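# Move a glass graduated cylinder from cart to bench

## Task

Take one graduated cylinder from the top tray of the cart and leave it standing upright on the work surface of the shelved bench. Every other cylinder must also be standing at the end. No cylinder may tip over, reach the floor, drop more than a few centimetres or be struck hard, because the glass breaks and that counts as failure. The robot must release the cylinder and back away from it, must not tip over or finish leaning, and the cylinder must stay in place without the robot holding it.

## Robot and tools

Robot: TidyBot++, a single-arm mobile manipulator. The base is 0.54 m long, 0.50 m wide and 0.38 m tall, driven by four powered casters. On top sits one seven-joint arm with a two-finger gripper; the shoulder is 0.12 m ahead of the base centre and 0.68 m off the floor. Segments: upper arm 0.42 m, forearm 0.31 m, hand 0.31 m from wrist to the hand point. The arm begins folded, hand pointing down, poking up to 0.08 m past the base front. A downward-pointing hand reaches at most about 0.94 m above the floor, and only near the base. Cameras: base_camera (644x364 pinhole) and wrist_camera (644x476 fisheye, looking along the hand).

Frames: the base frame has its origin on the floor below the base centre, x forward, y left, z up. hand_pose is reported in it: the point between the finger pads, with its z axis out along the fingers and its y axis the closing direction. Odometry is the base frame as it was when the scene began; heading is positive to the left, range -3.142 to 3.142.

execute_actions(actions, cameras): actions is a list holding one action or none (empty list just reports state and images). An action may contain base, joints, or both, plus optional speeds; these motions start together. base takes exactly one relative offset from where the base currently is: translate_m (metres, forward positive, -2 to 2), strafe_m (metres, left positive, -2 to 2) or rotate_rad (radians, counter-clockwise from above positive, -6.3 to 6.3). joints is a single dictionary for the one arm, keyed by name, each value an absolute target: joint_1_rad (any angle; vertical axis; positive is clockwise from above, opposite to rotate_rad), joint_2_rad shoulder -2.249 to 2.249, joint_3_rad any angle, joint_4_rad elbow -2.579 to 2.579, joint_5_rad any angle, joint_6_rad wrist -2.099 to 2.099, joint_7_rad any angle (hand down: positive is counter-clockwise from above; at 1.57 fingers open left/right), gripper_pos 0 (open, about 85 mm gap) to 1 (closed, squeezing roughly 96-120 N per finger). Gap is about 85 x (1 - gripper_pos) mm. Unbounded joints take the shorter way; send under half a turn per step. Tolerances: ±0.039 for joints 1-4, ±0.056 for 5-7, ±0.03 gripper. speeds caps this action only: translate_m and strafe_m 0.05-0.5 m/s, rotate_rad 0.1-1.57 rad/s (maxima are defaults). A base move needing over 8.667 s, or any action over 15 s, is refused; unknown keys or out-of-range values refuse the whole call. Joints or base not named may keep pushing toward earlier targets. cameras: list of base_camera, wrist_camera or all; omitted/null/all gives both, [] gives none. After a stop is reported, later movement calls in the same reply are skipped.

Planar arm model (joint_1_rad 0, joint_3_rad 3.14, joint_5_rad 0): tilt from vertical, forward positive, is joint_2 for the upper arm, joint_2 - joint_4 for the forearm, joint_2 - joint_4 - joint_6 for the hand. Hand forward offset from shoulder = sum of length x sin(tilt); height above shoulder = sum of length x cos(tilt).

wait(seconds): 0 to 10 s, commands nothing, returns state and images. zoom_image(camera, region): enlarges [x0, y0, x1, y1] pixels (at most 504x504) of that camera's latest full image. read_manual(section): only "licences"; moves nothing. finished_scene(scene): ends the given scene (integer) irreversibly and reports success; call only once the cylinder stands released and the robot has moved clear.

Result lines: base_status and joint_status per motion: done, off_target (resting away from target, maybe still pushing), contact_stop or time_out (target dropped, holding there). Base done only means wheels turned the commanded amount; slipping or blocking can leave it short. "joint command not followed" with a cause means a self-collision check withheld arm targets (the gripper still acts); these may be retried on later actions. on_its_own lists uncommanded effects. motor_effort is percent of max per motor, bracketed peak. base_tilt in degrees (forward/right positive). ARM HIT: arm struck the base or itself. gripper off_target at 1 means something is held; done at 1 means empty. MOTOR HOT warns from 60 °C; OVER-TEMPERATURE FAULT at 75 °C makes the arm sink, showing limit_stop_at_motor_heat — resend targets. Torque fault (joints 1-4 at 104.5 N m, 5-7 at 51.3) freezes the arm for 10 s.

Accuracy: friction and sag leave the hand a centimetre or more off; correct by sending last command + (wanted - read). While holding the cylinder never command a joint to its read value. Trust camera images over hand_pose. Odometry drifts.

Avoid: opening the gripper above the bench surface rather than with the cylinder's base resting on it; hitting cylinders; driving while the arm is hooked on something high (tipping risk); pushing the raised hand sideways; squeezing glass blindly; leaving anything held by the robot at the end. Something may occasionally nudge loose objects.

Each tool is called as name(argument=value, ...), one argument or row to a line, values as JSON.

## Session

execute_actions(
  actions=[],
)

Scene clock: 0.00 s.
base_odometry: x=+0.000 y=+0.000 heading=+0.000 (m, m, rad; odometry frame)
base_tilt: forward=-0.4 right=-0.1 (deg)
base_status: not commanded
joint_positions: joint_1_rad=-0.019 joint_2_rad=-0.321 joint_3_rad=+3.162 joint_4_rad=-2.537 joint_5_rad=-0.019 joint_6_rad=-0.874 joint_7_rad=+1.582 gripper_pos=+0.000
joint_status: not commanded
motor_effort: joint_1_rad=+0 joint_2_rad=-1 joint_3_rad=+0 joint_4_rad=+15 joint_5_rad=+0 joint_6_rad=+1 joint_7_rad=+0 (%)
hand_pose: x=+0.2536 y=+0.0066 z=+0.5812 quat_wxyz=(-0.011, +1.000, -0.001, +0.026) (m; base frame)
pictures: base_camera, wrist_camera
Images, in order (width x height): base_camera 644x364, wrist_camera 644x476.

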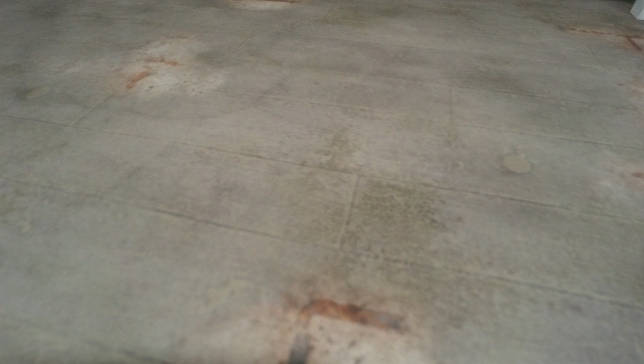

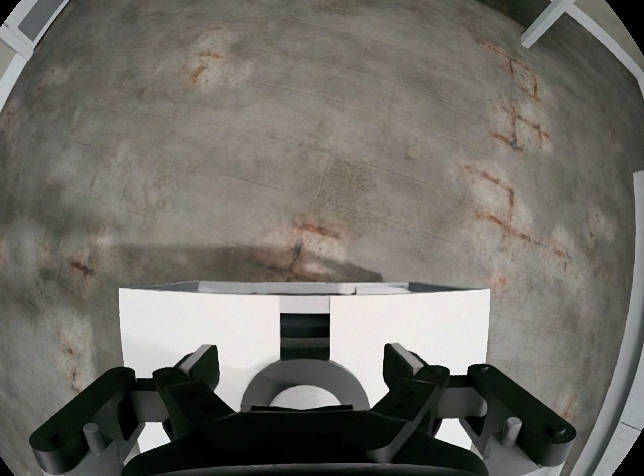

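execute_actions(
  actions=[
    {"joints":{"joint_1_rad":0.02,"joint_2_rad":0.16,"joint_4_rad":-2.43,"joint_5_rad":0,"joint_6_rad":1.045,"joint_7_rad":1.58,"gripper_pos":0.25}},
  ],
  cameras=["wrist_camera"],
)

execute_actions(
  actions=[
    {"base":{"rotate_rad":2.1}},
  ],
  cameras=["wrist_camera"],
)

Scene clock: 2.40 s.
base_odometry: x=+0.000 y=+0.000 heading=+0.000 (m, m, rad; odometry frame)
base_tilt: forward=-0.4 right=-0.1 (deg)
base_status: not commanded
joint_positions: joint_1_rad=+0.003 joint_2_rad=+0.150 joint_3_rad=+3.162 joint_4_rad=-2.445 joint_5_rad=-0.019 joint_6_rad=+1.034 joint_7_rad=+1.582 gripper_pos=+0.250
joint_status: all done
motor_effort: joint_1_rad=+0(1) joint_2_rad=-17(17) joint_3_rad=+0(0) joint_4_rad=+16(17) joint_5_rad=+0(1) joint_6_rad=+10(9) joint_7_rad=+0(1) (%)
hand_pose: x=+0.6565 y=-0.0157 z=+0.8322 quat_wxyz=(+0.015, +0.704, -0.013, +0.710) (m; base frame)
pictures: wrist_camera
Images, in order (width x height): wrist_camera 644x476.

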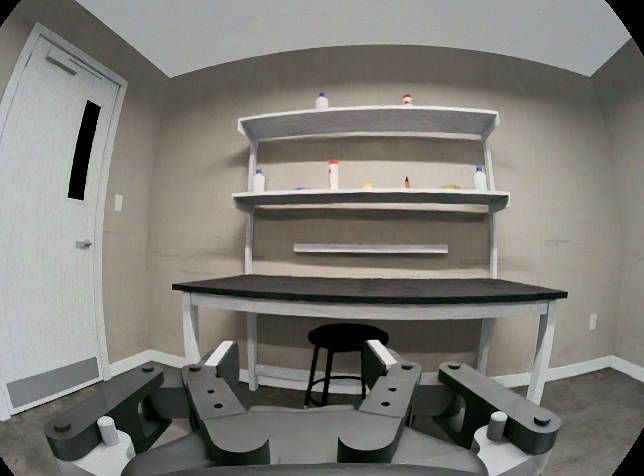

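Scene clock: 5.03 s.
base_odometry: x=+0.000 y=+0.000 heading=+2.099 (m, m, rad; odometry frame)
base_tilt: forward=-0.4 right=-0.1 (deg)
base_status: done
joint_positions: joint_1_rad=+0.013 joint_2_rad=+0.154 joint_3_rad=+3.162 joint_4_rad=-2.441 joint_5_rad=-0.017 joint_6_rad=+1.034 joint_7_rad=+1.582 gripper_pos=+0.250
joint_status: not commanded
motor_effort: joint_1_rad=+0(2) joint_2_rad=-18(19) joint_3_rad=+0(2) joint_4_rad=+16(16) joint_5_rad=+0(0) joint_6_rad=+10(9) joint_7_rad=+0(0) (%)
hand_pose: x=+0.6579 y=-0.0204 z=+0.8319 quat_wxyz=(+0.019, +0.704, -0.015, +0.710) (m; base frame)
pictures: wrist_camera
Images, in order (width x height): wrist_camera 644x476.

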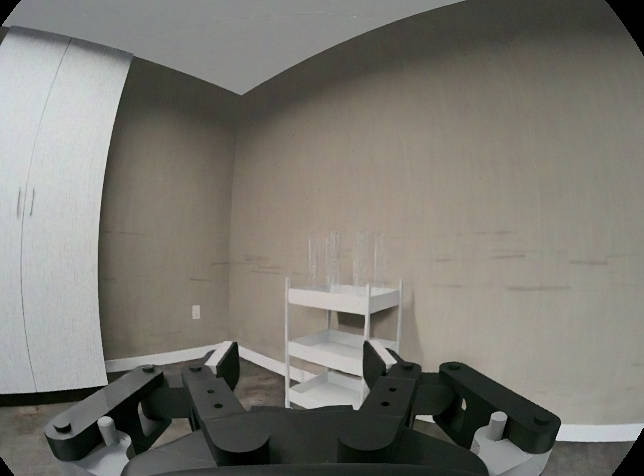

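execute_actions(
  actions=[
    {"base":{"translate_m":0.65}},
  ],
)

zoom_image(
  camera="wrist_camera",
  region=[200,160,500,400],
)

Scene clock: 7.93 s.
base_odometry: x=-0.329 y=+0.561 heading=+2.100 (m, m, rad; odometry frame)
base_tilt: forward=-0.4 right=-0.1 (deg)
base_status: done
joint_positions: joint_1_rad=+0.013 joint_2_rad=+0.156 joint_3_rad=+3.162 joint_4_rad=-2.441 joint_5_rad=-0.017 joint_6_rad=+1.034 joint_7_rad=+1.582 gripper_pos=+0.250
joint_status: not commanded
motor_effort: joint_1_rad=+0(1) joint_2_rad=-18(20) joint_3_rad=+0(1) joint_4_rad=+15(17) joint_5_rad=+0(0) joint_6_rad=+9(10) joint_7_rad=+0(0) (%)
hand_pose: x=+0.6585 y=-0.0204 z=+0.8310 quat_wxyz=(+0.019, +0.704, -0.015, +0.710) (m; base frame)
pictures: base_camera, wrist_camera
Images, in order (width x height): base_camera 644x364, wrist_camera 644x476.

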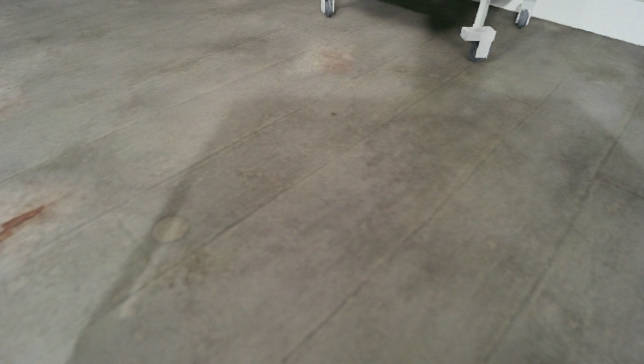

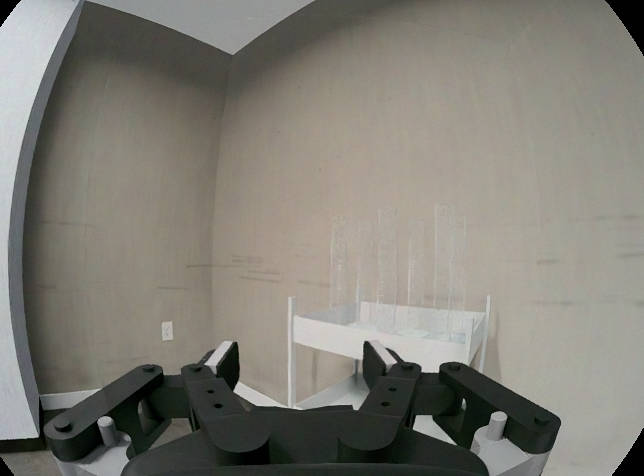

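Region (200, 160, 500, 400) of wrist_camera's 644x476 image, scaled by 1.680; it fills the top 403 rows of this view, and the rest is white.

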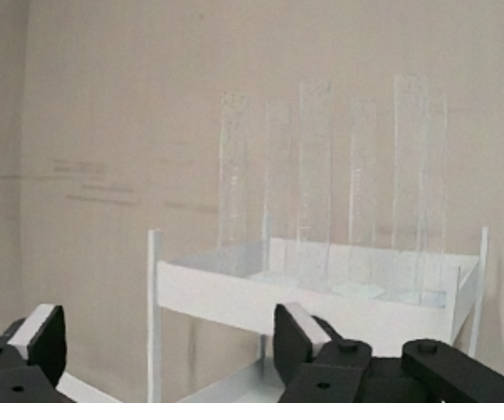

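execute_actions(
  actions=[
    {"base":{"strafe_m":-0.18}},
  ],
  cameras=[],
)

execute_actions(
  actions=[
    {"base":{"translate_m":0.25},"speeds":{"translate_m":0.2}},
  ],
  cameras=["wrist_camera"],
)

Scene clock: 9.70 s.
base_odometry: x=-0.173 y=+0.652 heading=+2.101 (m, m, rad; odometry frame)
base_tilt: forward=-0.4 right=-0.1 (deg)
base_status: done
joint_positions: joint_1_rad=+0.017 joint_2_rad=+0.156 joint_3_rad=+3.162 joint_4_rad=-2.441 joint_5_rad=-0.016 joint_6_rad=+1.034 joint_7_rad=+1.582 gripper_pos=+0.250
joint_status: not commanded
motor_effort: joint_1_rad=+0(4) joint_2_rad=-17(18) joint_3_rad=-1(3) joint_4_rad=+15(16) joint_5_rad=+0(1) joint_6_rad=+10(9) joint_7_rad=+0(1) (%)
hand_pose: x=+0.6584 y=-0.0227 z=+0.8310 quat_wxyz=(+0.020, +0.704, -0.016, +0.710) (m; base frame)
pictures: none
No camera images: the call's "cameras" was empty. Leave "cameras" out to get every camera's image.

Scene clock: 11.70 s.
base_odometry: x=-0.300 y=+0.868 heading=+2.100 (m, m, rad; odometry frame)
base_tilt: forward=-0.4 right=-0.1 (deg)
base_status: done
joint_positions: joint_1_rad=+0.017 joint_2_rad=+0.157 joint_3_rad=+3.162 joint_4_rad=-2.440 joint_5_rad=-0.016 joint_6_rad=+1.034 joint_7_rad=+1.582 gripper_pos=+0.250
joint_status: not commanded
motor_effort: joint_1_rad=+0(1) joint_2_rad=-17(19) joint_3_rad=+0(1) joint_4_rad=+16(17) joint_5_rad=+0(0) joint_6_rad=+9(10) joint_7_rad=+0(0) (%)
hand_pose: x=+0.6586 y=-0.0227 z=+0.8307 quat_wxyz=(+0.020, +0.704, -0.016, +0.710) (m; base frame)
pictures: wrist_camera
Images, in order (width x height): wrist_camera 644x476.

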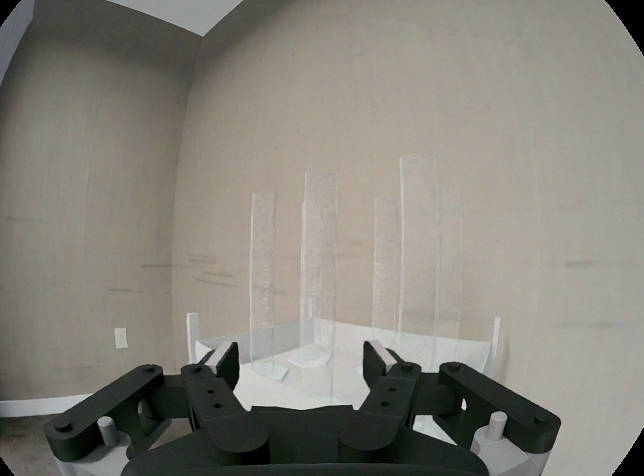

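execute_actions(
  actions=[
    {"base":{"strafe_m":-0.115},"speeds":{"strafe_m":0.2}},
  ],
  cameras=[],
)

execute_actions(
  actions=[
    {"base":{"translate_m":0.08},"speeds":{"translate_m":0.1}},
  ],
  cameras=["wrist_camera"],
)

Scene clock: 13.30 s.
base_odometry: x=-0.200 y=+0.926 heading=+2.101 (m, m, rad; odometry frame)
base_tilt: forward=-0.4 right=-0.1 (deg)
base_status: done
joint_positions: joint_1_rad=+0.017 joint_2_rad=+0.157 joint_3_rad=+3.162 joint_4_rad=-2.440 joint_5_rad=-0.015 joint_6_rad=+1.034 joint_7_rad=+1.582 gripper_pos=+0.250
joint_status: not commanded
motor_effort: joint_1_rad=+0(2) joint_2_rad=-17(19) joint_3_rad=+0(1) joint_4_rad=+16(16) joint_5_rad=+0(1) joint_6_rad=+9(9) joint_7_rad=+0(1) (%)
hand_pose: x=+0.6587 y=-0.0225 z=+0.8308 quat_wxyz=(+0.020, +0.704, -0.016, +0.710) (m; base frame)
pictures: none
No camera images: the call's "cameras" was empty. Leave "cameras" out to get every camera's image.

Scene clock: 14.67 s.
base_odometry: x=-0.241 y=+0.996 heading=+2.100 (m, m, rad; odometry frame)
base_tilt: forward=-0.4 right=-0.1 (deg)
base_status: done
joint_positions: joint_1_rad=+0.017 joint_2_rad=+0.158 joint_3_rad=+3.162 joint_4_rad=-2.440 joint_5_rad=-0.015 joint_6_rad=+1.034 joint_7_rad=+1.582 gripper_pos=+0.250
joint_status: not commanded
motor_effort: joint_1_rad=+0(1) joint_2_rad=-17(20) joint_3_rad=+0(0) joint_4_rad=+15(18) joint_5_rad=+0(0) joint_6_rad=+9(10) joint_7_rad=+0(0) (%)
hand_pose: x=+0.6588 y=-0.0225 z=+0.8306 quat_wxyz=(+0.020, +0.704, -0.016, +0.709) (m; base frame)
pictures: wrist_camera
Images, in order (width x height): wrist_camera 644x476.

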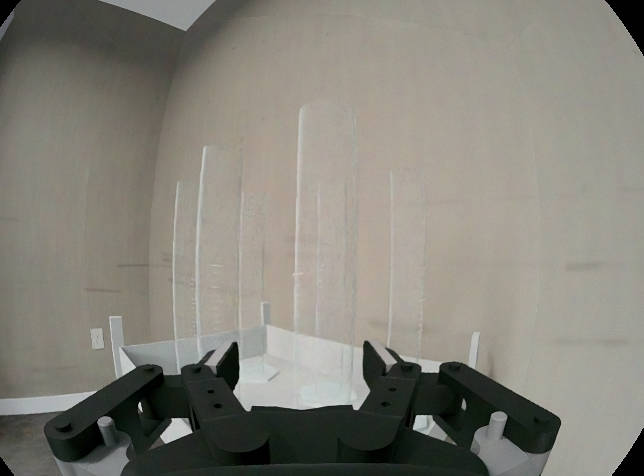

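execute_actions(
  actions=[
    {"base":{"strafe_m":-0.017},"speeds":{"strafe_m":0.08}},
  ],
  cameras=[],
)

execute_actions(
  actions=[
    {"base":{"translate_m":0.035},"speeds":{"translate_m":0.06}},
  ],
  cameras=["wrist_camera"],
)

Scene clock: 15.57 s.
base_odometry: x=-0.226 y=+1.004 heading=+2.101 (m, m, rad; odometry frame)
base_tilt: forward=-0.4 right=-0.1 (deg)
base_status: done
joint_positions: joint_1_rad=+0.018 joint_2_rad=+0.158 joint_3_rad=+3.162 joint_4_rad=-2.440 joint_5_rad=-0.015 joint_6_rad=+1.034 joint_7_rad=+1.582 gripper_pos=+0.250
joint_status: not commanded
motor_effort: joint_1_rad=+0(2) joint_2_rad=-18(19) joint_3_rad=+0(1) joint_4_rad=+16(16) joint_5_rad=+0(0) joint_6_rad=+9(10) joint_7_rad=+0(1) (%)
hand_pose: x=+0.6588 y=-0.0230 z=+0.8306 quat_wxyz=(+0.020, +0.704, -0.016, +0.709) (m; base frame)
pictures: none
No camera images: the call's "cameras" was empty. Leave "cameras" out to get every camera's image.

Scene clock: 16.63 s.
base_odometry: x=-0.244 y=+1.035 heading=+2.100 (m, m, rad; odometry frame)
base_tilt: forward=-0.4 right=-0.2 (deg)
base_status: done
joint_positions: joint_1_rad=+0.018 joint_2_rad=+0.158 joint_3_rad=+3.162 joint_4_rad=-2.440 joint_5_rad=-0.015 joint_6_rad=+1.034 joint_7_rad=+1.582 gripper_pos=+0.250
joint_status: not commanded
motor_effort: joint_1_rad=-1(1) joint_2_rad=-18(20) joint_3_rad=-1(1) joint_4_rad=+15(17) joint_5_rad=+0(0) joint_6_rad=+10(11) joint_7_rad=+0(1) (%)
hand_pose: x=+0.6589 y=-0.0230 z=+0.8305 quat_wxyz=(+0.020, +0.704, -0.016, +0.709) (m; base frame)
pictures: wrist_camera
Images, in order (width x height): wrist_camera 644x476.

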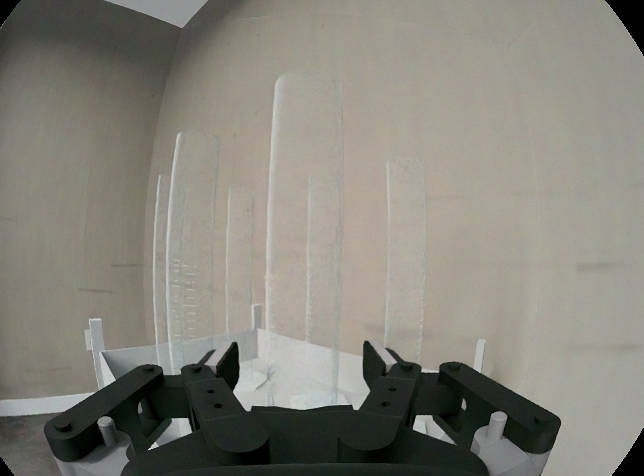

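Width 74; need ~88: advance about 0.028.

execute_actions(
  actions=[
    {"base":{"translate_m":0.03},"speeds":{"translate_m":0.06}},
  ],
  cameras=["wrist_camera"],
)

Scene clock: 17.67 s.
base_odometry: x=-0.259 y=+1.061 heading=+2.100 (m, m, rad; odometry frame)
base_tilt: forward=-0.4 right=-0.1 (deg)
base_status: done
joint_positions: joint_1_rad=+0.018 joint_2_rad=+0.159 joint_3_rad=+3.162 joint_4_rad=-2.440 joint_5_rad=-0.015 joint_6_rad=+1.034 joint_7_rad=+1.582 gripper_pos=+0.250
joint_status: not commanded
motor_effort: joint_1_rad=+0(1) joint_2_rad=-18(20) joint_3_rad=+0(1) joint_4_rad=+15(17) joint_5_rad=+0(1) joint_6_rad=+9(10) joint_7_rad=+0(0) (%)
hand_pose: x=+0.6590 y=-0.0230 z=+0.8303 quat_wxyz=(+0.020, +0.704, -0.016, +0.709) (m; base frame)
pictures: wrist_camera
Images, in order (width x height): wrist_camera 644x476.

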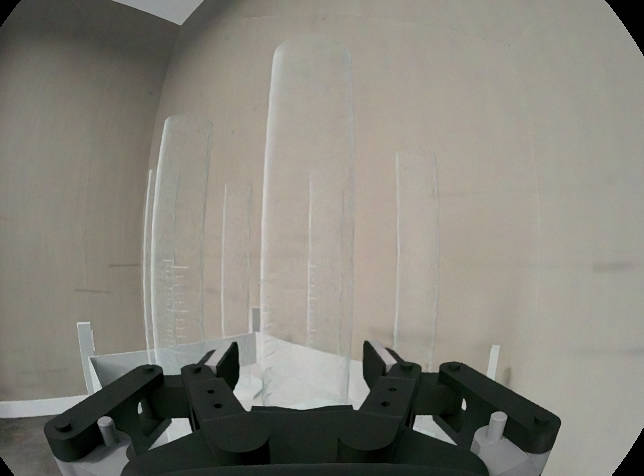

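Matches the earlier grasp view. Grip and lift.

execute_actions(
  actions=[
    {"joints":{"gripper_pos":1}},
  ],
  cameras=["wrist_camera"],
)

execute_actions(
  actions=[
    {"joints":{"joint_2_rad":-0.114,"joint_4_rad":-2.135,"joint_6_rad":0.47}},
  ],
  cameras=["wrist_camera"],
)

Scene clock: 19.37 s.
base_odometry: x=-0.259 y=+1.061 heading=+2.100 (m, m, rad; odometry frame)
base_tilt: forward=-0.4 right=-0.1 (deg)
base_status: not commanded
joint_positions: joint_1_rad=+0.018 joint_2_rad=+0.159 joint_3_rad=+3.162 joint_4_rad=-2.440 joint_5_rad=-0.015 joint_6_rad=+1.034 joint_7_rad=+1.582 gripper_pos=+0.553
joint_status: gripper_pos off_target (ended at +0.553, target +1.000)
motor_effort: joint_1_rad=+0(1) joint_2_rad=-17(18) joint_3_rad=+0(1) joint_4_rad=+14(15) joint_5_rad=+0(1) joint_6_rad=+8(9) joint_7_rad=+0(0) (%)
hand_pose: x=+0.6590 y=-0.0230 z=+0.8303 quat_wxyz=(+0.020, +0.704, -0.016, +0.709) (m; base frame)
pictures: wrist_camera
Images, in order (width x height): wrist_camera 644x476.

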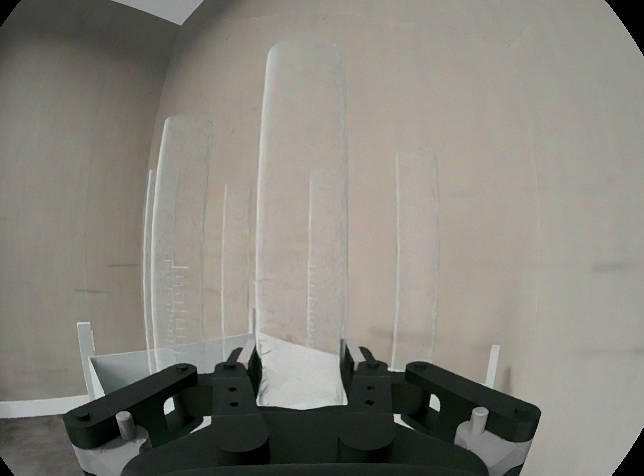

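Scene clock: 20.80 s.
base_odometry: x=-0.259 y=+1.061 heading=+2.100 (m, m, rad; odometry frame)
base_tilt: forward=-0.4 right=-0.1 (deg)
base_status: not commanded
joint_positions: joint_1_rad=+0.018 joint_2_rad=-0.104 joint_3_rad=+3.162 joint_4_rad=-2.160 joint_5_rad=-0.015 joint_6_rad=+0.481 joint_7_rad=+1.582 gripper_pos=+0.553
joint_status: all done
motor_effort: joint_1_rad=+0(0) joint_2_rad=-16(21) joint_3_rad=-1(1) joint_4_rad=+25(25) joint_5_rad=+0(1) joint_6_rad=+11(13) joint_7_rad=+0(1) (%)
hand_pose: x=+0.6645 y=-0.0225 z=+0.9525 quat_wxyz=(+0.014, +0.708, -0.018, +0.706) (m; base frame)
pictures: wrist_camera
Images, in order (width x height): wrist_camera 644x476.

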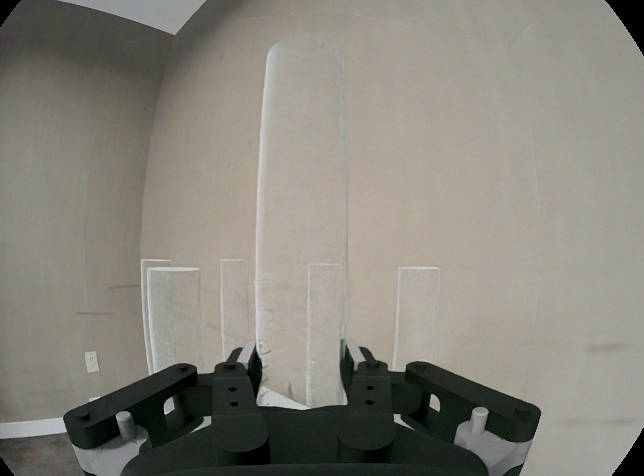

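execute_actions(
  actions=[
    {"joints":{"joint_2_rad":-0.19,"joint_4_rad":-1.545,"joint_6_rad":-0.2}},
  ],
  cameras=[],
)

execute_actions(
  actions=[
    {"base":{"translate_m":-0.8},"speeds":{"translate_m":0.35}},
  ],
  cameras=[],
)

execute_actions(
  actions=[
    {"base":{"rotate_rad":-2.1},"speeds":{"rotate_rad":0.7}},
  ],
)

Scene clock: 22.77 s.
base_odometry: x=-0.259 y=+1.061 heading=+2.100 (m, m, rad; odometry frame)
base_tilt: forward=-0.4 right=-0.1 (deg)
base_status: not commanded
joint_positions: joint_1_rad=+0.018 joint_2_rad=-0.172 joint_3_rad=+3.162 joint_4_rad=-1.573 joint_5_rad=-0.015 joint_6_rad=-0.189 joint_7_rad=+1.582 gripper_pos=+0.553
joint_status: all done
motor_effort: joint_1_rad=+0(0) joint_2_rad=-15(19) joint_3_rad=+0(0) joint_4_rad=+27(27) joint_5_rad=+0(0) joint_6_rad=+11(12) joint_7_rad=+0(0) (%)
hand_pose: x=+0.6678 y=-0.0206 z=+1.1440 quat_wxyz=(+0.010, +0.713, -0.015, +0.701) (m; base frame)
pictures: none
No camera images: the call's "cameras" was empty. Leave "cameras" out to get every camera's image.

Scene clock: 26.17 s.
base_odometry: x=+0.146 y=+0.371 heading=+2.100 (m, m, rad; odometry frame)
base_tilt: forward=-0.4 right=-0.1 (deg)
base_status: done
joint_positions: joint_1_rad=+0.019 joint_2_rad=-0.181 joint_3_rad=+3.162 joint_4_rad=-1.572 joint_5_rad=-0.015 joint_6_rad=-0.192 joint_7_rad=+1.582 gripper_pos=+0.553
joint_status: not commanded
motor_effort: joint_1_rad=-1(1) joint_2_rad=-15(20) joint_3_rad=+0(3) joint_4_rad=+27(29) joint_5_rad=+0(0) joint_6_rad=+11(12) joint_7_rad=+0(0) (%)
hand_pose: x=+0.6636 y=-0.0207 z=+1.1481 quat_wxyz=(+0.010, +0.711, -0.016, +0.703) (m; base frame)
pictures: none
No camera images: the call's "cameras" was empty. Leave "cameras" out to get every camera's image.

Scene clock: 29.90 s.
base_odometry: x=+0.146 y=+0.371 heading=+0.001 (m, m, rad; odometry frame)
base_tilt: forward=-0.4 right=-0.1 (deg)
base_status: done
joint_positions: joint_1_rad=+0.019 joint_2_rad=-0.181 joint_3_rad=+3.163 joint_4_rad=-1.572 joint_5_rad=-0.015 joint_6_rad=-0.193 joint_7_rad=+1.582 gripper_pos=+0.553
joint_status: not commanded
motor_effort: joint_1_rad=+0(3) joint_2_rad=-15(16) joint_3_rad=+0(3) joint_4_rad=+27(27) joint_5_rad=+0(1) joint_6_rad=+11(11) joint_7_rad=-1(0) (%)
hand_pose: x=+0.6635 y=-0.0214 z=+1.1480 quat_wxyz=(+0.010, +0.711, -0.016, +0.703) (m; base frame)
pictures: base_camera, wrist_camera
Images, in order (width x height): base_camera 644x364, wrist_camera 644x476.

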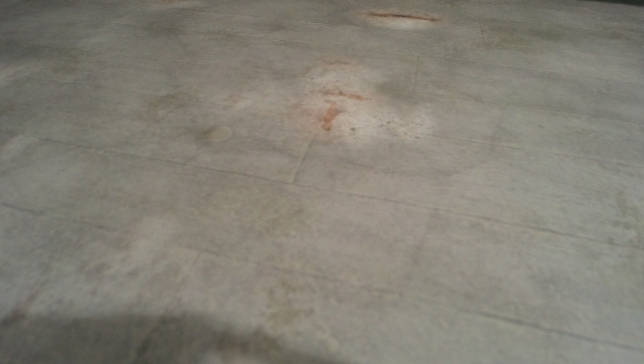

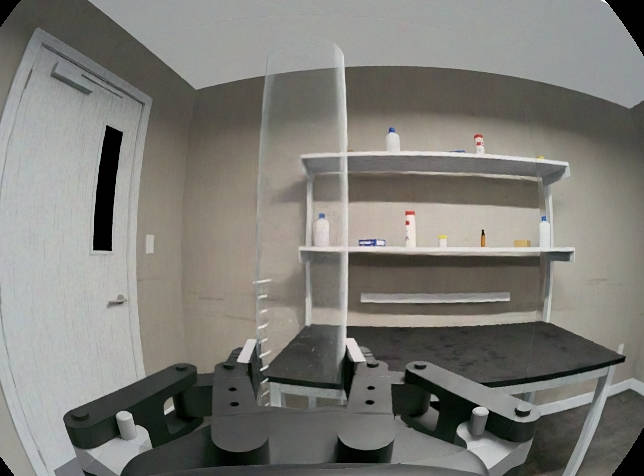

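execute_actions(
  actions=[
    {"base":{"rotate_rad":-0.15},"speeds":{"rotate_rad":0.5}},
  ],
  cameras=[],
)

execute_actions(
  actions=[
    {"base":{"strafe_m":-0.35},"speeds":{"strafe_m":0.35}},
  ],
  cameras=[],
)

execute_actions(
  actions=[
    {"base":{"translate_m":0.35},"speeds":{"translate_m":0.3}},
  ],
)

Scene clock: 31.07 s.
base_odometry: x=+0.146 y=+0.371 heading=-0.148 (m, m, rad; odometry frame)
base_tilt: forward=-0.4 right=-0.1 (deg)
base_status: done
joint_positions: joint_1_rad=+0.023 joint_2_rad=-0.181 joint_3_rad=+3.167 joint_4_rad=-1.572 joint_5_rad=-0.015 joint_6_rad=-0.193 joint_7_rad=+1.582 gripper_pos=+0.553
joint_status: not commanded
motor_effort: joint_1_rad=+0(2) joint_2_rad=-15(16) joint_3_rad=+0(3) joint_4_rad=+26(27) joint_5_rad=+0(0) joint_6_rad=+11(11) joint_7_rad=+0(0) (%)
hand_pose: x=+0.6634 y=-0.0263 z=+1.1480 quat_wxyz=(+0.013, +0.711, -0.019, +0.702) (m; base frame)
pictures: none
No camera images: the call's "cameras" was empty. Leave "cameras" out to get every camera's image.

Scene clock: 33.13 s.
base_odometry: x=+0.093 y=+0.024 heading=-0.149 (m, m, rad; odometry frame)
base_tilt: forward=-0.4 right=-0.1 (deg)
base_status: done
joint_positions: joint_1_rad=+0.023 joint_2_rad=-0.181 joint_3_rad=+3.166 joint_4_rad=-1.572 joint_5_rad=-0.015 joint_6_rad=-0.193 joint_7_rad=+1.582 gripper_pos=+0.553
joint_status: not commanded
motor_effort: joint_1_rad=-1(2) joint_2_rad=-15(16) joint_3_rad=-1(3) joint_4_rad=+26(27) joint_5_rad=+0(0) joint_6_rad=+11(11) joint_7_rad=+0(0) (%)
hand_pose: x=+0.6634 y=-0.0257 z=+1.1480 quat_wxyz=(+0.013, +0.711, -0.019, +0.702) (m; base frame)
pictures: none
No camera images: the call's "cameras" was empty. Leave "cameras" out to get every camera's image.

Scene clock: 35.27 s.
base_odometry: x=+0.440 y=-0.028 heading=-0.149 (m, m, rad; odometry frame)
base_tilt: forward=-0.4 right=-0.1 (deg)
base_status: done
joint_positions: joint_1_rad=+0.023 joint_2_rad=-0.177 joint_3_rad=+3.166 joint_4_rad=-1.572 joint_5_rad=-0.015 joint_6_rad=-0.194 joint_7_rad=+1.582 gripper_pos=+0.553
joint_status: not commanded
motor_effort: joint_1_rad=+0(1) joint_2_rad=-15(18) joint_3_rad=+0(2) joint_4_rad=+27(28) joint_5_rad=+0(0) joint_6_rad=+11(12) joint_7_rad=+0(0) (%)
hand_pose: x=+0.6652 y=-0.0257 z=+1.1458 quat_wxyz=(+0.013, +0.713, -0.019, +0.701) (m; base frame)
pictures: base_camera, wrist_camera
Images, in order (width x height): base_camera 644x364, wrist_camera 644x476.

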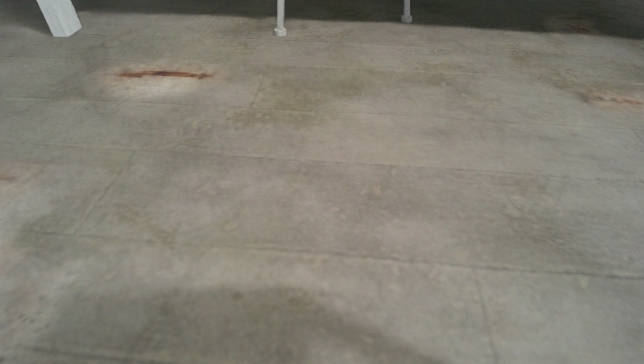

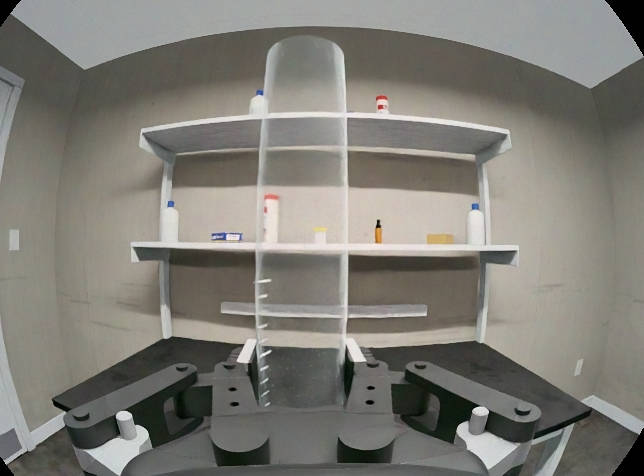

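execute_actions(
  actions=[
    {"base":{"translate_m":0.55},"speeds":{"translate_m":0.25}},
  ],
)

Scene clock: 38.53 s.
base_odometry: x=+0.984 y=-0.110 heading=-0.149 (m, m, rad; odometry frame)
base_tilt: forward=-0.4 right=-0.2 (deg)
base_status: done
joint_positions: joint_1_rad=+0.023 joint_2_rad=-0.177 joint_3_rad=+3.166 joint_4_rad=-1.572 joint_5_rad=-0.015 joint_6_rad=-0.194 joint_7_rad=+1.582 gripper_pos=+0.553
joint_status: not commanded
motor_effort: joint_1_rad=+0(2) joint_2_rad=-16(18) joint_3_rad=-1(1) joint_4_rad=+27(28) joint_5_rad=+0(0) joint_6_rad=+12(12) joint_7_rad=-1(0) (%)
hand_pose: x=+0.6654 y=-0.0257 z=+1.1457 quat_wxyz=(+0.013, +0.713, -0.019, +0.701) (m; base frame)
pictures: base_camera, wrist_camera
Images, in order (width x height): base_camera 644x364, wrist_camera 644x476.

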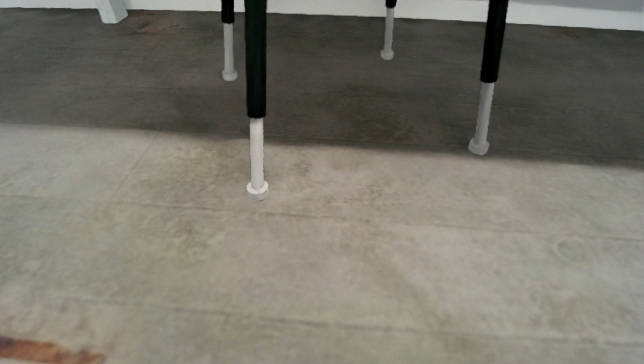

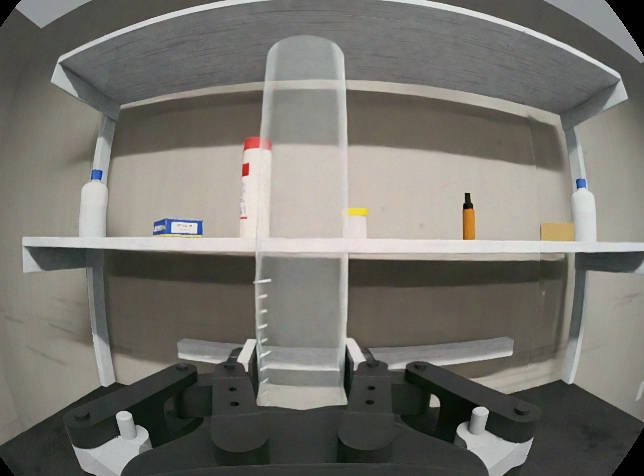

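execute_actions(
  actions=[
    {"joints":{"joint_2_rad":-0.165,"joint_4_rad":-2.04,"joint_6_rad":0.34}},
  ],
  cameras=["wrist_camera"],
)

Scene clock: 40.57 s.
base_odometry: x=+0.984 y=-0.110 heading=-0.149 (m, m, rad; odometry frame)
base_tilt: forward=-0.4 right=-0.2 (deg)
base_status: not commanded
joint_positions: joint_1_rad=+0.023 joint_2_rad=-0.164 joint_3_rad=+3.166 joint_4_rad=-2.038 joint_5_rad=-0.015 joint_6_rad=+0.302 joint_7_rad=+1.582 gripper_pos=+0.553
joint_status: all done
motor_effort: joint_1_rad=+0(0) joint_2_rad=-15(16) joint_3_rad=+1(0) joint_4_rad=+26(28) joint_5_rad=+0(0) joint_6_rad=+11(12) joint_7_rad=-1(1) (%)
hand_pose: x=+0.6613 y=-0.0271 z=+1.0026 quat_wxyz=(+0.016, +0.707, -0.021, +0.706) (m; base frame)
pictures: wrist_camera
Images, in order (width x height): wrist_camera 644x476.

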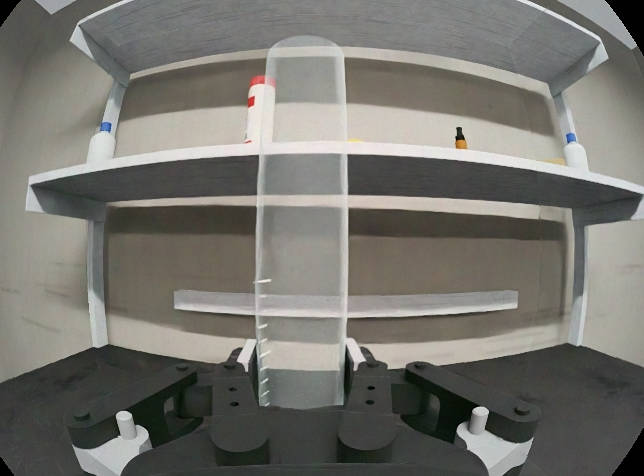

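execute_actions(
  actions=[
    {"joints":{"joint_4_rad":-2.14,"joint_6_rad":0.43}},
  ],
  cameras=["wrist_camera"],
)

execute_actions(
  actions=[
    {"joints":{"joint_4_rad":-2.19,"joint_6_rad":0.48}},
  ],
  cameras=["wrist_camera"],
)

Scene clock: 41.63 s.
base_odometry: x=+0.984 y=-0.110 heading=-0.149 (m, m, rad; odometry frame)
base_tilt: forward=-0.4 right=-0.1 (deg)
base_status: not commanded
joint_positions: joint_1_rad=+0.023 joint_2_rad=-0.163 joint_3_rad=+3.166 joint_4_rad=-2.142 joint_5_rad=-0.015 joint_6_rad=+0.391 joint_7_rad=+1.582 gripper_pos=+0.553
joint_status: all done
motor_effort: joint_1_rad=+0(0) joint_2_rad=-14(15) joint_3_rad=+0(0) joint_4_rad=+25(27) joint_5_rad=+0(0) joint_6_rad=+11(11) joint_7_rad=+0(1) (%)
hand_pose: x=+0.6501 y=-0.0268 z=+0.9673 quat_wxyz=(+0.016, +0.713, -0.021, +0.701) (m; base frame)
pictures: wrist_camera
Images, in order (width x height): wrist_camera 644x476.

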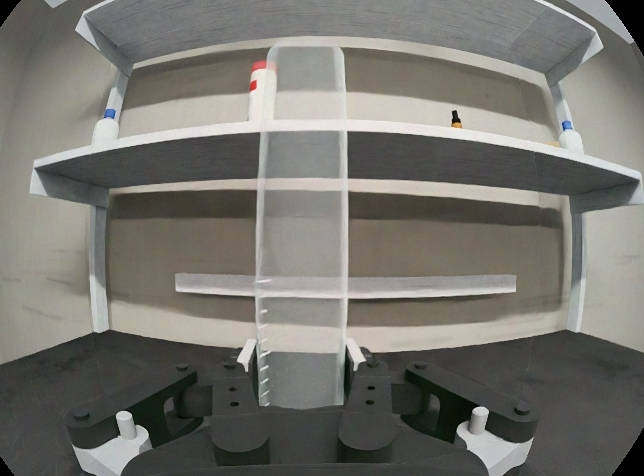

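Scene clock: 42.40 s.
base_odometry: x=+0.984 y=-0.110 heading=-0.149 (m, m, rad; odometry frame)
base_tilt: forward=-0.4 right=-0.1 (deg)
base_status: not commanded
joint_positions: joint_1_rad=+0.023 joint_2_rad=-0.163 joint_3_rad=+3.166 joint_4_rad=-2.189 joint_5_rad=-0.015 joint_6_rad=+0.442 joint_7_rad=+1.582 gripper_pos=+0.553
joint_status: all done
motor_effort: joint_1_rad=+0(0) joint_2_rad=-14(15) joint_3_rad=+0(0) joint_4_rad=+25(26) joint_5_rad=+1(0) joint_6_rad=+11(12) joint_7_rad=+0(0) (%)
hand_pose: x=+0.6440 y=-0.0267 z=+0.9549 quat_wxyz=(+0.017, +0.711, -0.022, +0.702) (m; base frame)
pictures: wrist_camera
Images, in order (width x height): wrist_camera 644x476.

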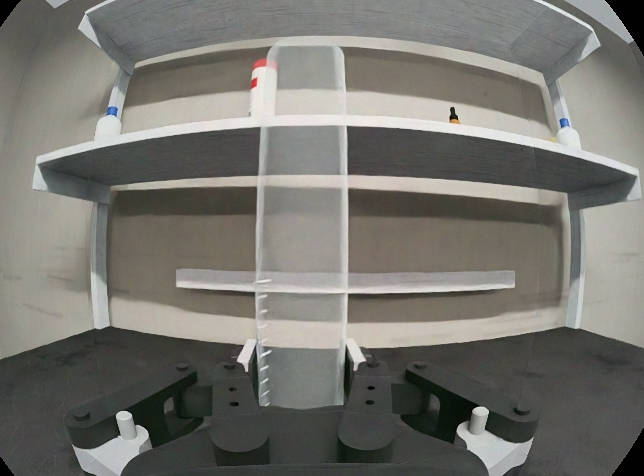

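No contact yet; hand angle 1.584, so add a bit more j6.

execute_actions(
  actions=[
    {"joints":{"joint_4_rad":-2.24,"joint_6_rad":0.545}},
  ],
  cameras=[],
)

execute_actions(
  actions=[
    {"joints":{"joint_4_rad":-2.28,"joint_6_rad":0.585}},
  ],
  cameras=["wrist_camera"],
)

Scene clock: 43.33 s.
base_odometry: x=+0.984 y=-0.110 heading=-0.149 (m, m, rad; odometry frame)
base_tilt: forward=-0.4 right=-0.1 (deg)
base_status: not commanded
joint_positions: joint_1_rad=+0.023 joint_2_rad=-0.163 joint_3_rad=+3.166 joint_4_rad=-2.239 joint_5_rad=-0.015 joint_6_rad=+0.508 joint_7_rad=+1.582 gripper_pos=+0.553
joint_status: all done
motor_effort: joint_1_rad=+0(0) joint_2_rad=-14(14) joint_3_rad=+0(0) joint_4_rad=+25(25) joint_5_rad=+0(0) joint_6_rad=+11(12) joint_7_rad=+0(0) (%)
hand_pose: x=+0.6368 y=-0.0266 z=+0.9460 quat_wxyz=(+0.017, +0.706, -0.022, +0.708) (m; base frame)
pictures: none
No camera images: the call's "cameras" was empty. Leave "cameras" out to get every camera's image.

Scene clock: 44.03 s.
base_odometry: x=+0.984 y=-0.110 heading=-0.149 (m, m, rad; odometry frame)
base_tilt: forward=-0.4 right=-0.2 (deg)
base_status: not commanded
joint_positions: joint_1_rad=+0.023 joint_2_rad=-0.163 joint_3_rad=+3.166 joint_4_rad=-2.278 joint_5_rad=-0.015 joint_6_rad=+0.547 joint_7_rad=+1.582 gripper_pos=+0.553
joint_status: all done
motor_effort: joint_1_rad=+0(0) joint_2_rad=-13(14) joint_3_rad=+0(1) joint_4_rad=+24(26) joint_5_rad=+0(0) joint_6_rad=+11(12) joint_7_rad=+0(1) (%)
hand_pose: x=+0.6305 y=-0.0264 z=+0.9352 quat_wxyz=(+0.017, +0.706, -0.022, +0.708) (m; base frame)
pictures: wrist_camera
Images, in order (width x height): wrist_camera 644x476.

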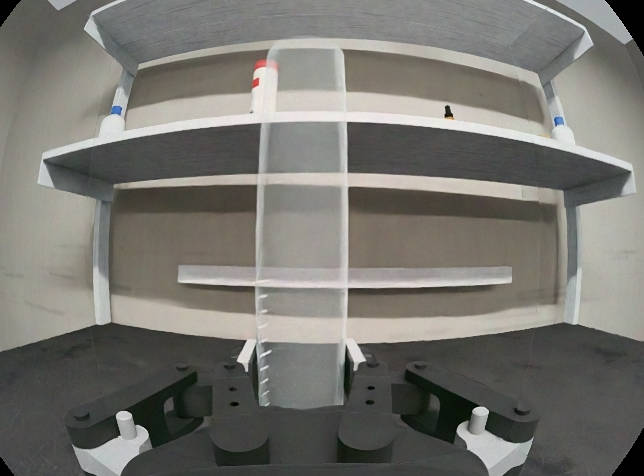

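execute_actions(
  actions=[
    {"joints":{"joint_4_rad":-2.32,"joint_6_rad":0.625}},
  ],
  cameras=[],
)

execute_actions(
  actions=[
    {"joints":{"joint_4_rad":-2.36,"joint_6_rad":0.665}},
  ],
  cameras=["wrist_camera"],
)

Scene clock: 44.83 s.
base_odometry: x=+0.984 y=-0.110 heading=-0.149 (m, m, rad; odometry frame)
base_tilt: forward=-0.4 right=-0.1 (deg)
base_status: not commanded
joint_positions: joint_1_rad=+0.023 joint_2_rad=-0.163 joint_3_rad=+3.166 joint_4_rad=-2.312 joint_5_rad=-0.015 joint_6_rad=+0.595 joint_7_rad=+1.582 gripper_pos=+0.553
joint_status: all done
motor_effort: joint_1_rad=+0(0) joint_2_rad=-12(14) joint_3_rad=+0(0) joint_4_rad=+23(24) joint_5_rad=+0(0) joint_6_rad=+11(12) joint_7_rad=+0(0) (%)
hand_pose: x=+0.6249 y=-0.0263 z=+0.9307 quat_wxyz=(+0.018, +0.701, -0.022, +0.713) (m; base frame)
pictures: none
No camera images: the call's "cameras" was empty. Leave "cameras" out to get every camera's image.

Scene clock: 45.53 s.
base_odometry: x=+0.984 y=-0.110 heading=-0.149 (m, m, rad; odometry frame)
base_tilt: forward=-0.4 right=-0.2 (deg)
base_status: not commanded
joint_positions: joint_1_rad=+0.023 joint_2_rad=-0.163 joint_3_rad=+3.166 joint_4_rad=-2.338 joint_5_rad=-0.015 joint_6_rad=+0.646 joint_7_rad=+1.582 gripper_pos=+0.553
joint_status: all done
motor_effort: joint_1_rad=+0(0) joint_2_rad=-11(13) joint_3_rad=+0(0) joint_4_rad=+21(23) joint_5_rad=+0(0) joint_6_rad=+9(11) joint_7_rad=-1(0) (%)
hand_pose: x=+0.6201 y=-0.0263 z=+0.9317 quat_wxyz=(+0.018, +0.692, -0.022, +0.722) (m; base frame)
pictures: wrist_camera
Images, in order (width x height): wrist_camera 644x476.

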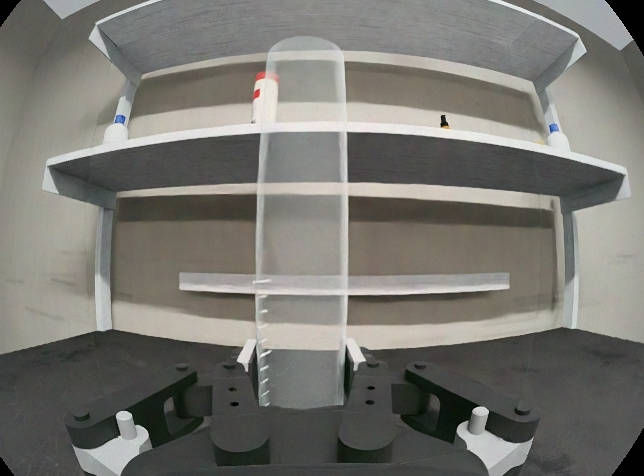

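execute_actions(
  actions=[
    {"joints":{"joint_4_rad":-2.32,"joint_6_rad":0.56}},
  ],
  cameras=["wrist_camera"],
)

Scene clock: 46.37 s.
base_odometry: x=+0.984 y=-0.110 heading=-0.149 (m, m, rad; odometry frame)
base_tilt: forward=-0.4 right=-0.1 (deg)
base_status: not commanded
joint_positions: joint_1_rad=+0.023 joint_2_rad=-0.164 joint_3_rad=+3.166 joint_4_rad=-2.313 joint_5_rad=-0.015 joint_6_rad=+0.595 joint_7_rad=+1.582 gripper_pos=+0.553
joint_status: all done
motor_effort: joint_1_rad=+0(0) joint_2_rad=-10(11) joint_3_rad=+0(0) joint_4_rad=+18(21) joint_5_rad=+0(0) joint_6_rad=+7(10) joint_7_rad=-1(0) (%)
hand_pose: x=+0.6243 y=-0.0263 z=+0.9302 quat_wxyz=(+0.018, +0.701, -0.022, +0.713) (m; base frame)
pictures: wrist_camera
Images, in order (width x height): wrist_camera 644x476.

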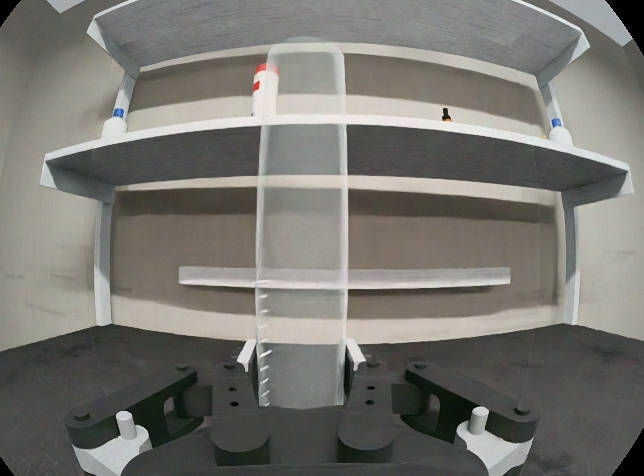

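Resting on the bench (lower efforts). Release.

execute_actions(
  actions=[
    {"joints":{"gripper_pos":0.2}},
  ],
  cameras=["wrist_camera"],
)

execute_actions(
  actions=[
    {"base":{"translate_m":-0.3},"speeds":{"translate_m":0.2}},
  ],
  cameras=["wrist_camera"],
)

Scene clock: 47.53 s.
base_odometry: x=+0.984 y=-0.110 heading=-0.149 (m, m, rad; odometry frame)
base_tilt: forward=-0.4 right=-0.1 (deg)
base_status: not commanded
joint_positions: joint_1_rad=+0.023 joint_2_rad=-0.164 joint_3_rad=+3.166 joint_4_rad=-2.314 joint_5_rad=-0.015 joint_6_rad=+0.585 joint_7_rad=+1.582 gripper_pos=+0.200
joint_status: all done
motor_effort: joint_1_rad=+0(0) joint_2_rad=-12(12) joint_3_rad=+0(0) joint_4_rad=+21(22) joint_5_rad=+0(0) joint_6_rad=+9(10) joint_7_rad=+0(0) (%)
hand_pose: x=+0.6242 y=-0.0262 z=+0.9265 quat_wxyz=(+0.018, +0.705, -0.022, +0.709) (m; base frame)
pictures: wrist_camera
Images, in order (width x height): wrist_camera 644x476.

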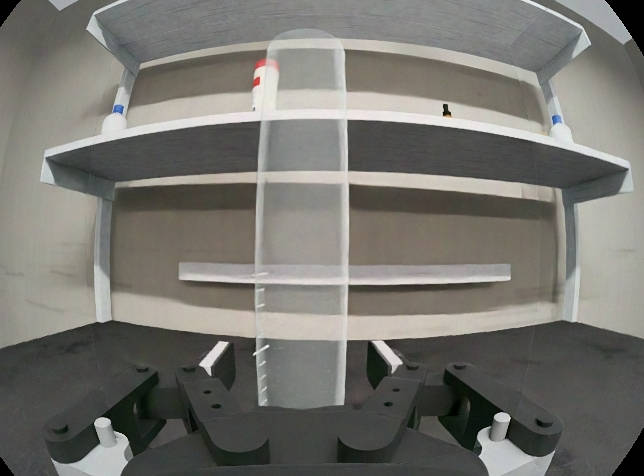

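Scene clock: 49.80 s.
base_odometry: x=+0.687 y=-0.066 heading=-0.149 (m, m, rad; odometry frame)
base_tilt: forward=-0.4 right=-0.1 (deg)
base_status: done
joint_positions: joint_1_rad=+0.023 joint_2_rad=-0.165 joint_3_rad=+3.166 joint_4_rad=-2.314 joint_5_rad=-0.015 joint_6_rad=+0.583 joint_7_rad=+1.582 gripper_pos=+0.200
joint_status: not commanded
motor_effort: joint_1_rad=+0(0) joint_2_rad=-12(15) joint_3_rad=+0(1) joint_4_rad=+21(22) joint_5_rad=+0(0) joint_6_rad=+9(10) joint_7_rad=+0(0) (%)
hand_pose: x=+0.6241 y=-0.0261 z=+0.9262 quat_wxyz=(+0.018, +0.705, -0.022, +0.708) (m; base frame)
pictures: wrist_camera
Images, in order (width x height): wrist_camera 644x476.

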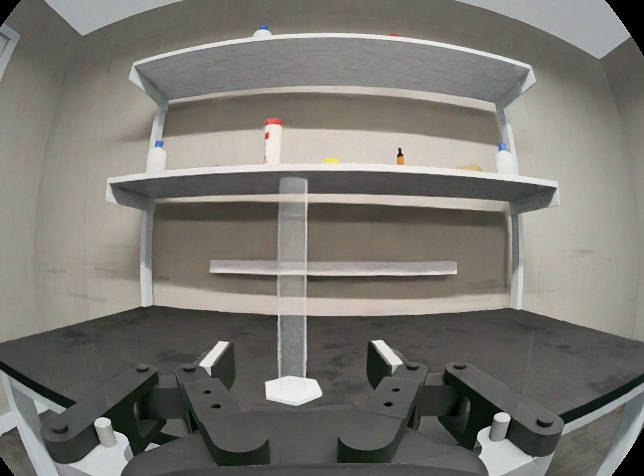

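finished_scene(
  scene=2,
)

The scene is finished: the task was done.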